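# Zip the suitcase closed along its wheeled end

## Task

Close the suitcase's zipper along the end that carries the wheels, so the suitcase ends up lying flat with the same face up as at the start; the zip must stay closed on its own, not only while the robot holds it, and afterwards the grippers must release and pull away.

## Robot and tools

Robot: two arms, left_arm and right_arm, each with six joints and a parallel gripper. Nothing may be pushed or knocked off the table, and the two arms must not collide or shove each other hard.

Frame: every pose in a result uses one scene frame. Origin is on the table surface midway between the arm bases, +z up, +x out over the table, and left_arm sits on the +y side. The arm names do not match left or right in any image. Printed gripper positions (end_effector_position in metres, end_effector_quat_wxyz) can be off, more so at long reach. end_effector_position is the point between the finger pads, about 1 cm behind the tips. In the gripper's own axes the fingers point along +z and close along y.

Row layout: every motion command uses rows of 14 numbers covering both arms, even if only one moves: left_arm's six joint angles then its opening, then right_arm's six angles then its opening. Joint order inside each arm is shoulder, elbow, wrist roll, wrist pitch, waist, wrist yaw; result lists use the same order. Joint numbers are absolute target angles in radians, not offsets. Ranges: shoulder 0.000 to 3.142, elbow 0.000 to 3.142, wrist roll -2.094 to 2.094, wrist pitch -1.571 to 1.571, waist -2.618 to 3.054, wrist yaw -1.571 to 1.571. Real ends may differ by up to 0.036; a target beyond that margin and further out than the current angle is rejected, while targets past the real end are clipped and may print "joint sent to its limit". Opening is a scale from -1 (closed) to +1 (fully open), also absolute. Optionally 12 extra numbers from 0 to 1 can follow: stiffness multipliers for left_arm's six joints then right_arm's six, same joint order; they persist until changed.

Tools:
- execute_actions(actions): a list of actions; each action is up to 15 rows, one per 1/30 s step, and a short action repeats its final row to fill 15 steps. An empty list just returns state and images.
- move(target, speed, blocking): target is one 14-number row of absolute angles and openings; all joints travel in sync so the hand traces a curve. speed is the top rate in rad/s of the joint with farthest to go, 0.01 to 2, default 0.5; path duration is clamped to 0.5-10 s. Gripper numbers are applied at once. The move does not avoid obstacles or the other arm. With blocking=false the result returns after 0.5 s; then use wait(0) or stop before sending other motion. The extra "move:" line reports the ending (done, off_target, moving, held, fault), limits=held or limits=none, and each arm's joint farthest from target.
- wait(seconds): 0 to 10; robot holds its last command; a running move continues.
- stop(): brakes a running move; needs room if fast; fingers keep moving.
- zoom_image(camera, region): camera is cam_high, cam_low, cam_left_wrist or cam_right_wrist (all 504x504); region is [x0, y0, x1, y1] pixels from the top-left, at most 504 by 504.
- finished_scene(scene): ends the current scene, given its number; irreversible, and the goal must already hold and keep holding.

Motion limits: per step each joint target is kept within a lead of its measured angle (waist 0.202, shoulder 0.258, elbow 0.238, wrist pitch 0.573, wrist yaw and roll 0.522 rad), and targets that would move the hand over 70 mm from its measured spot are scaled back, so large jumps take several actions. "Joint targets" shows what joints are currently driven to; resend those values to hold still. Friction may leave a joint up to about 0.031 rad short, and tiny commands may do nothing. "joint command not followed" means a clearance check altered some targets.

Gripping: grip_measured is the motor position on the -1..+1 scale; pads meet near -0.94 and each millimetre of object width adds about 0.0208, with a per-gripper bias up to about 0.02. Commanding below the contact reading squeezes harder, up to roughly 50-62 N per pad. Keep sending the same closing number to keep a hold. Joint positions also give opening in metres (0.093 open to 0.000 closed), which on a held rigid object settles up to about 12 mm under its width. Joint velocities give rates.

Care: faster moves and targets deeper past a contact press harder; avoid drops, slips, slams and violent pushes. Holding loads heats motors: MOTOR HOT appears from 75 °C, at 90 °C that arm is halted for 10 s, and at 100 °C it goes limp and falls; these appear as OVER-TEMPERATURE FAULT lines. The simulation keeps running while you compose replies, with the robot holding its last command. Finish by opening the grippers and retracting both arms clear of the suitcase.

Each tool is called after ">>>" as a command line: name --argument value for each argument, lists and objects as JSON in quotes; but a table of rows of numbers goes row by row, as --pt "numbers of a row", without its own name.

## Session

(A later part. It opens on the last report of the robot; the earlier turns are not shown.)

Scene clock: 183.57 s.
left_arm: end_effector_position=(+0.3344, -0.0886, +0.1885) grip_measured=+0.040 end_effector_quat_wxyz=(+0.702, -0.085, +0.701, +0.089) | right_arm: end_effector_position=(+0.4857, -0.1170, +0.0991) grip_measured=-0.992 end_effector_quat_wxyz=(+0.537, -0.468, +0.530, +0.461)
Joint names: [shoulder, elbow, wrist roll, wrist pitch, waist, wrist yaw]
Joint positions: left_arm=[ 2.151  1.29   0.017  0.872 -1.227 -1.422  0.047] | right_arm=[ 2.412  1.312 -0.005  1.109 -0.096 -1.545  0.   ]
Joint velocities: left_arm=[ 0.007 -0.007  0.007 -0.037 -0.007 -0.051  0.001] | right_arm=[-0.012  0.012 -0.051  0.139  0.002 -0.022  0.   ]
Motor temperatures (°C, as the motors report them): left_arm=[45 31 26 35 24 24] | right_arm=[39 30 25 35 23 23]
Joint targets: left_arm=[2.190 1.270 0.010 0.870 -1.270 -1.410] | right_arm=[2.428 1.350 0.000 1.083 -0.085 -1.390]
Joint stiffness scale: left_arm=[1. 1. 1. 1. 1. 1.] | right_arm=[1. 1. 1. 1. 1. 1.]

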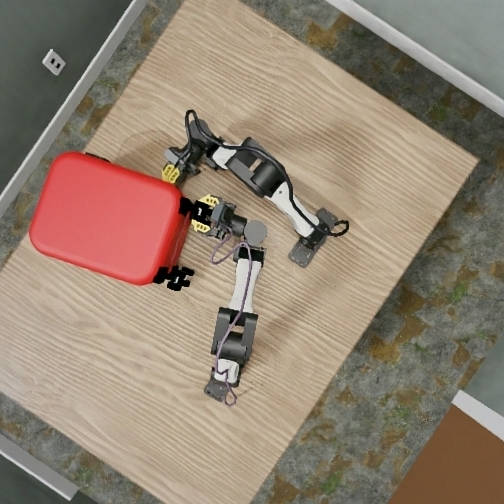

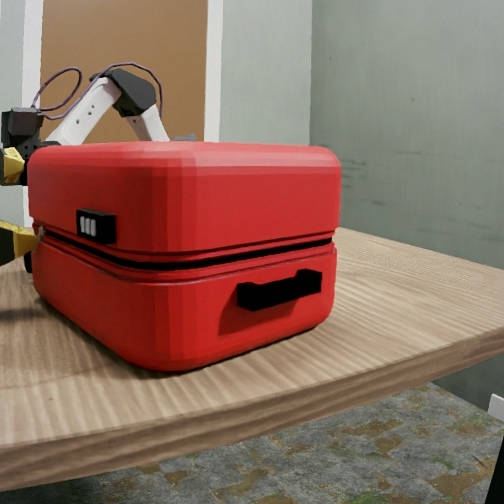

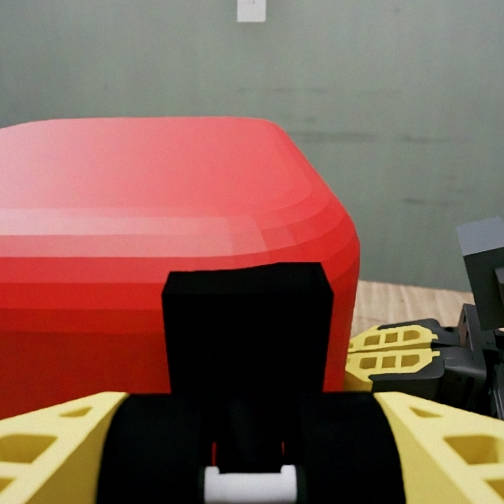

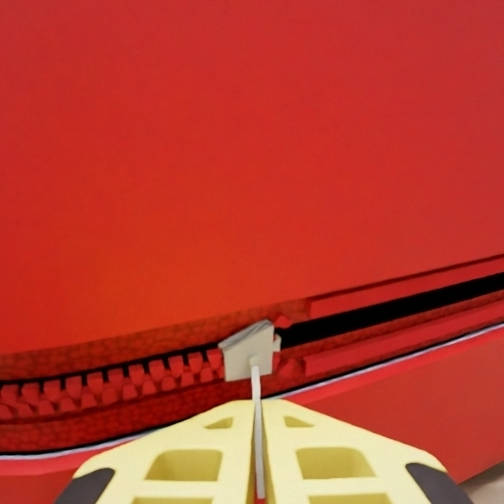

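Nearly at the end; a little more.

>>> execute_actions --actions '[[[2.19,1.27,0.01,0.87,-1.275,-1.41,-0.3, 2.44,1.375,0,1.07,-0.08,-1.33,-1]],[[2.19,1.27,0.01,0.87,-1.275,-1.41,-0.3, 2.445,1.39,0,1.062,-0.078,-1.29,-1]]]'

Scene clock: 184.70 s.
left_arm: end_effector_position=(+0.3364, -0.0872, +0.1885) grip_measured=+0.040 end_effector_quat_wxyz=(+0.702, -0.086, +0.701, +0.090) | right_arm: end_effector_position=(+0.4900, -0.1147, +0.0992) grip_measured=-0.992 end_effector_quat_wxyz=(+0.537, -0.473, +0.526, +0.461)
Joint names: [shoulder, elbow, wrist roll, wrist pitch, waist, wrist yaw]
Joint positions: left_arm=[ 2.151  1.29   0.017  0.872 -1.222 -1.42   0.047] | right_arm=[ 2.426  1.342 -0.012  1.096 -0.09  -1.548  0.   ]
Joint velocities: left_arm=[ 0.027 -0.017  0.022 -0.022  0.007 -0.037 -0.001] | right_arm=[ 0.007 -0.012 -0.022  0.037  0.007 -0.051  0.   ]
Motor temperatures (°C, as the motors report them): left_arm=[45 31 26 35 24 24] | right_arm=[40 31 25 35 23 24]
Joint targets: left_arm=[2.190 1.270 0.010 0.870 -1.275 -1.410] | right_arm=[2.445 1.390 -0.000 1.062 -0.078 -1.290]
Joint stiffness scale: left_arm=[1. 1. 1. 1. 1. 1.] | right_arm=[1. 1. 1. 1. 1. 1.]

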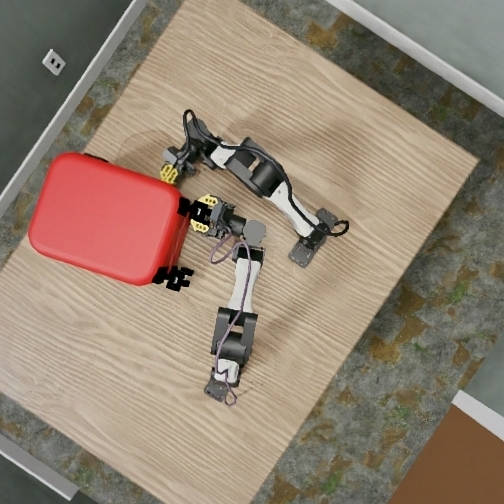

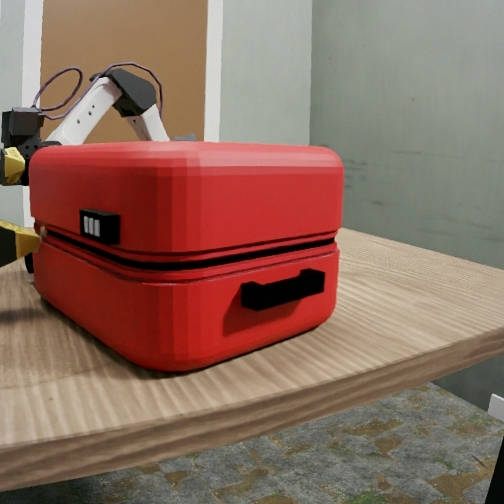

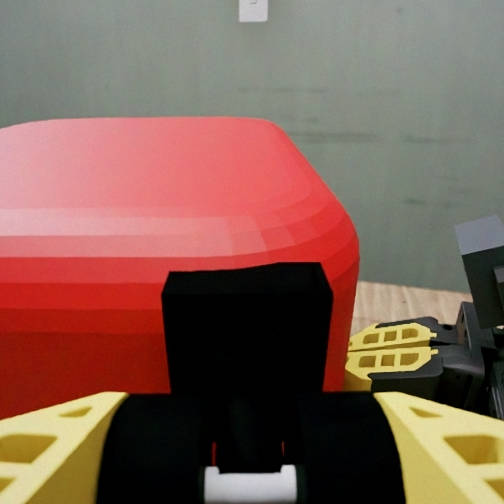

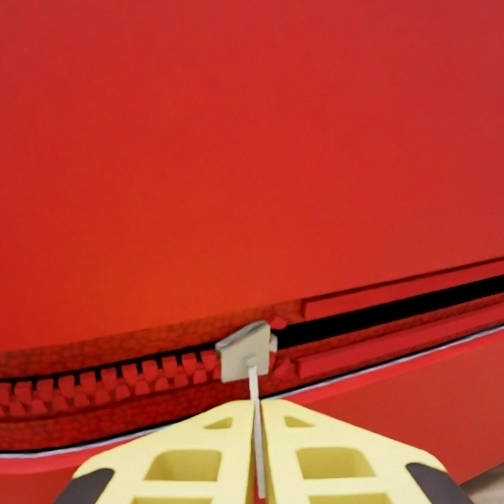

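At the end stop. Relax, release and retreat.

>>> execute_actions --actions '[[[2.155,1.29,0.01,0.865,-1.225,-1.42,-0.3, 2.426,1.345,0,1.095,-0.095,-1.54,-1]],[[2.15,1.29,0.01,0.86,-1.225,-1.42,0.85, 2.426,1.345,0,1.095,-0.11,-1.54,-0.6]],[[2.10,1.38,0.01,0.72,-1.225,-1.42,0.85, 2.426,1.345,0,1.095,-0.22,-1.54,-0.6]],[[2.02,1.48,0.01,0.55,-1.225,-1.42,0.85, 2.35,1.30,0,1.05,-0.36,-1.45,-0.6]]]'

Scene clock: 186.87 s.
left_arm: end_effector_position=(+0.3393, -0.0901, +0.2808) grip_measured=+0.848 end_effector_quat_wxyz=(+0.704, -0.098, +0.698, +0.082) | right_arm: end_effector_position=(+0.5126, -0.2549, +0.1192) grip_measured=-0.601 end_effector_quat_wxyz=(+0.611, -0.369, +0.603, +0.357)
Joint names: [shoulder, elbow, wrist roll, wrist pitch, waist, wrist yaw]
Joint positions: left_arm=[ 2.016  1.476  0.015  0.578 -1.219 -1.423  0.086] | right_arm=[ 2.359  1.313 -0.005  1.06  -0.367 -1.461  0.016]
Joint velocities: left_arm=[-0.007 -0.012 -0.022 -0.007 -0.002 -0.022  0.   ] | right_arm=[-0.002  0.002  0.022 -0.037  0.017 -0.022 -0.   ]
Motor temperatures (°C, as the motors report them): left_arm=[46 31 26 35 24 24] | right_arm=[40 31 25 35 23 24]
Joint targets: left_arm=[2.020 1.480 0.010 0.550 -1.225 -1.420] | right_arm=[2.350 1.300 -0.000 1.050 -0.360 -1.450]
Joint stiffness scale: left_arm=[1. 1. 1. 1. 1. 1.] | right_arm=[1. 1. 1. 1. 1. 1.]

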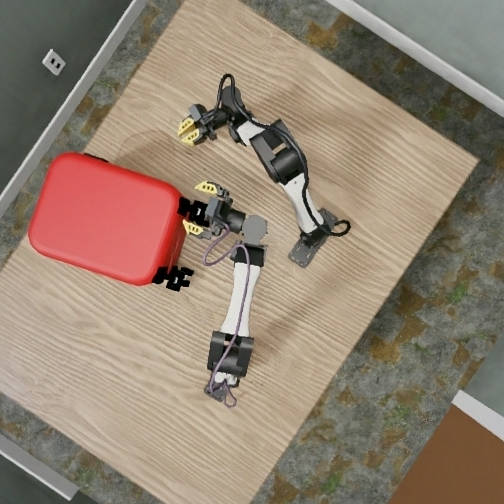

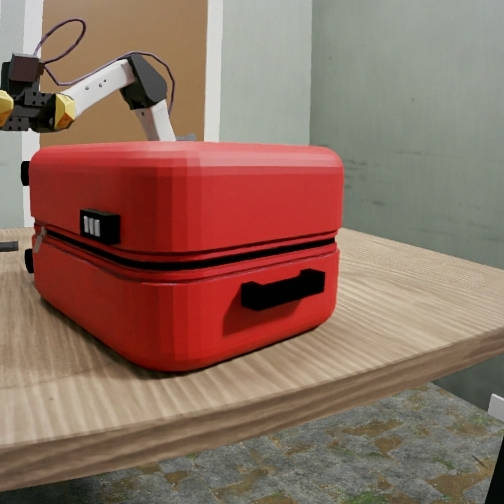

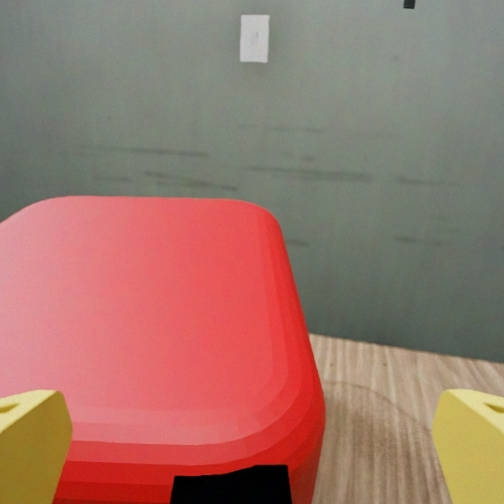

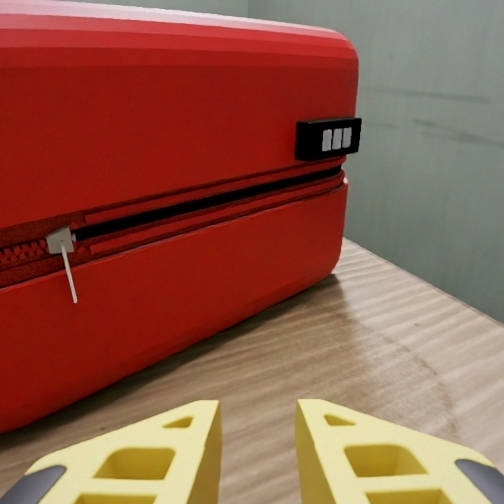

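>>> move --target '[0.5,0.55,0,0,-0.5,0,0.85, 0.5,0.55,0,0,-0.5,0,0.5]' --speed 1.5

Scene clock: 189.33 s.
left_arm: end_effector_position=(+0.2470, +0.1596, +0.3309) grip_measured=+0.848 end_effector_quat_wxyz=(+0.711, +0.155, +0.667, -0.160) | right_arm: end_effector_position=(+0.2502, -0.3640, +0.3307) grip_measured=+0.499 end_effector_quat_wxyz=(+0.706, +0.166, +0.665, -0.181)
Joint names: [shoulder, elbow, wrist roll, wrist pitch, waist, wrist yaw]
Joint positions: left_arm=[ 0.519  0.565  0.008  0.018 -0.512 -0.012  0.086] | right_arm=[ 0.513  0.565 -0.005  0.009 -0.49  -0.009  0.069]
Joint velocities: left_arm=[ 0.012 -0.007  0.037  0.022  0.002 -0.007 -0.   ] | right_arm=[-0.012  0.007  0.037 -0.037  0.002 -0.007 -0.   ]
Motor temperatures (°C, as the motors report them): left_arm=[45 31 26 35 24 24] | right_arm=[40 31 25 35 23 24]
Joint targets: left_arm=[0.500 0.550 0.000 0.000 -0.500 -0.000] | right_arm=[0.500 0.550 -0.000 0.000 -0.500 0.000]
Joint stiffness scale: left_arm=[1. 1. 1. 1. 1. 1.] | right_arm=[1. 1. 1. 1. 1. 1.]
move: done; limits=none; left_arm: farthest joint: the shoulder, 0.019 radians from its target (1.516 radians at the start); right_arm: farthest joint: the elbow, 0.015 radians from its target (0.763 radians at the start)

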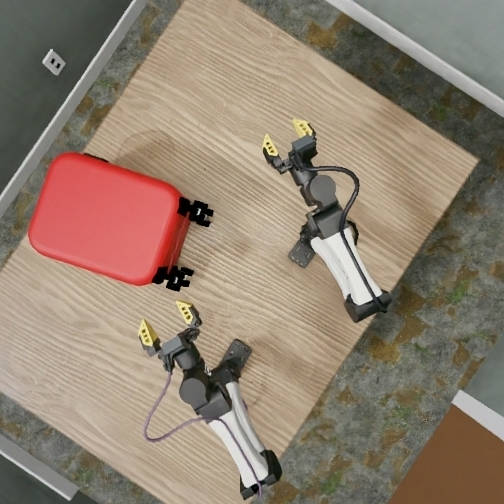

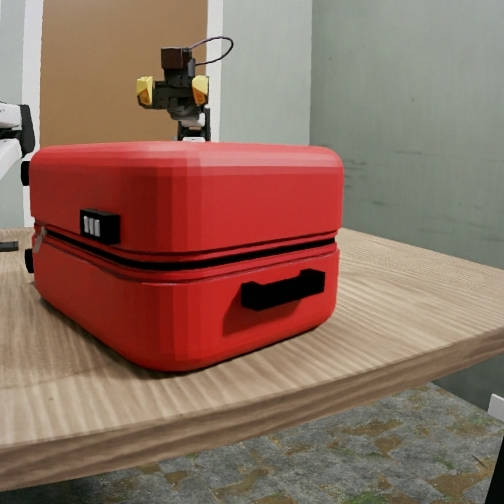

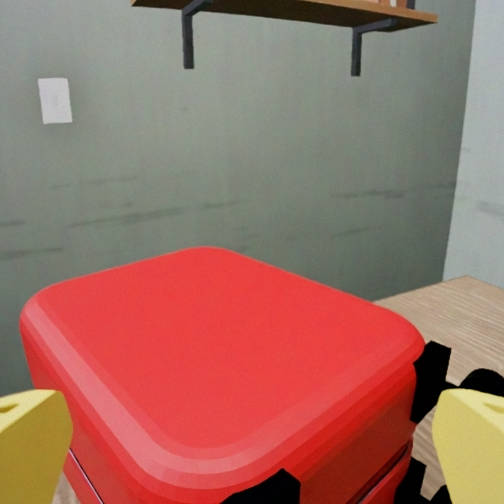

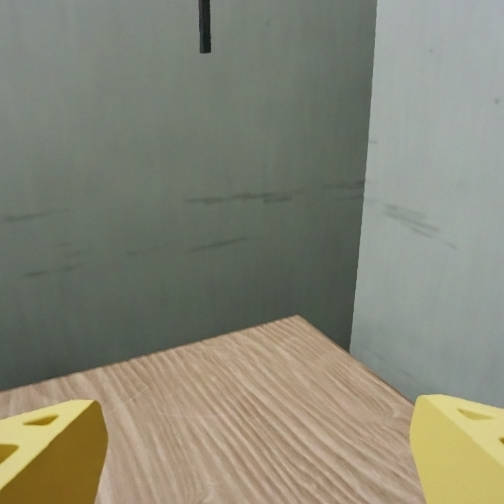

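>>> execute_actions --actions '[]'

Scene clock: 190.40 s.
left_arm: end_effector_position=(+0.2469, +0.1595, +0.3309) grip_measured=+0.848 end_effector_quat_wxyz=(+0.711, +0.155, +0.667, -0.160) | right_arm: end_effector_position=(+0.2501, -0.3640, +0.3306) grip_measured=+0.499 end_effector_quat_wxyz=(+0.706, +0.166, +0.665, -0.181)
Joint names: [shoulder, elbow, wrist roll, wrist pitch, waist, wrist yaw]
Joint positions: left_arm=[ 0.519  0.565  0.008  0.018 -0.512 -0.011  0.086] | right_arm=[ 0.513  0.565 -0.005  0.009 -0.49  -0.009  0.069]
Joint velocities: left_arm=[-0.012 -0.007  0.022  0.022 -0.012 -0.037 -0.   ] | right_arm=[ 0.002  0.007  0.037 -0.066 -0.007 -0.007  0.   ]
Motor temperatures (°C, as the motors report them): left_arm=[45 31 26 35 24 24] | right_arm=[40 31 25 35 23 24]
Joint targets: left_arm=[0.500 0.550 0.000 0.000 -0.500 -0.000] | right_arm=[0.500 0.550 -0.000 0.000 -0.500 0.000]
Joint stiffness scale: left_arm=[1. 1. 1. 1. 1. 1.] | right_arm=[1. 1. 1. 1. 1. 1.]

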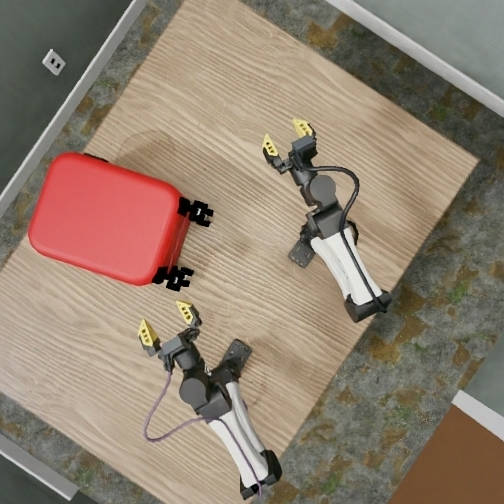

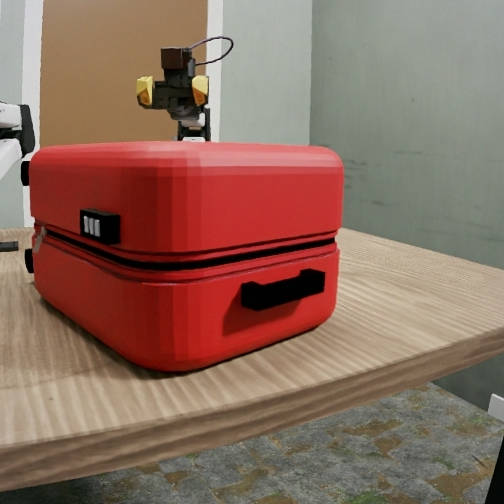

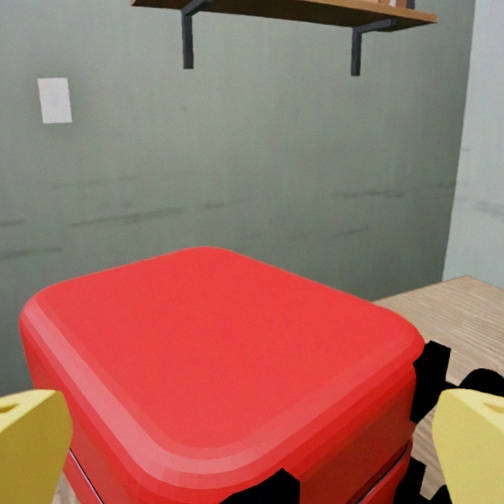

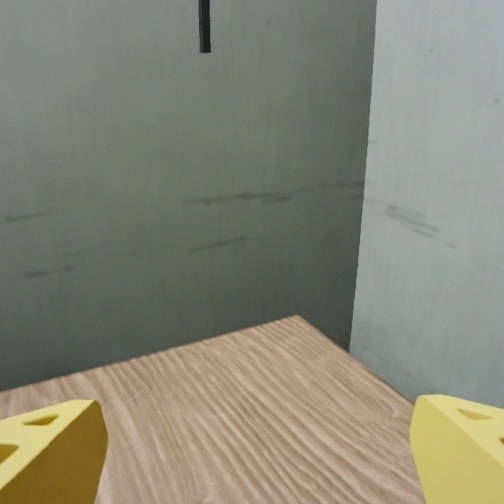

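>>> finished_scene --scene 1

The scene is finished: the task was done.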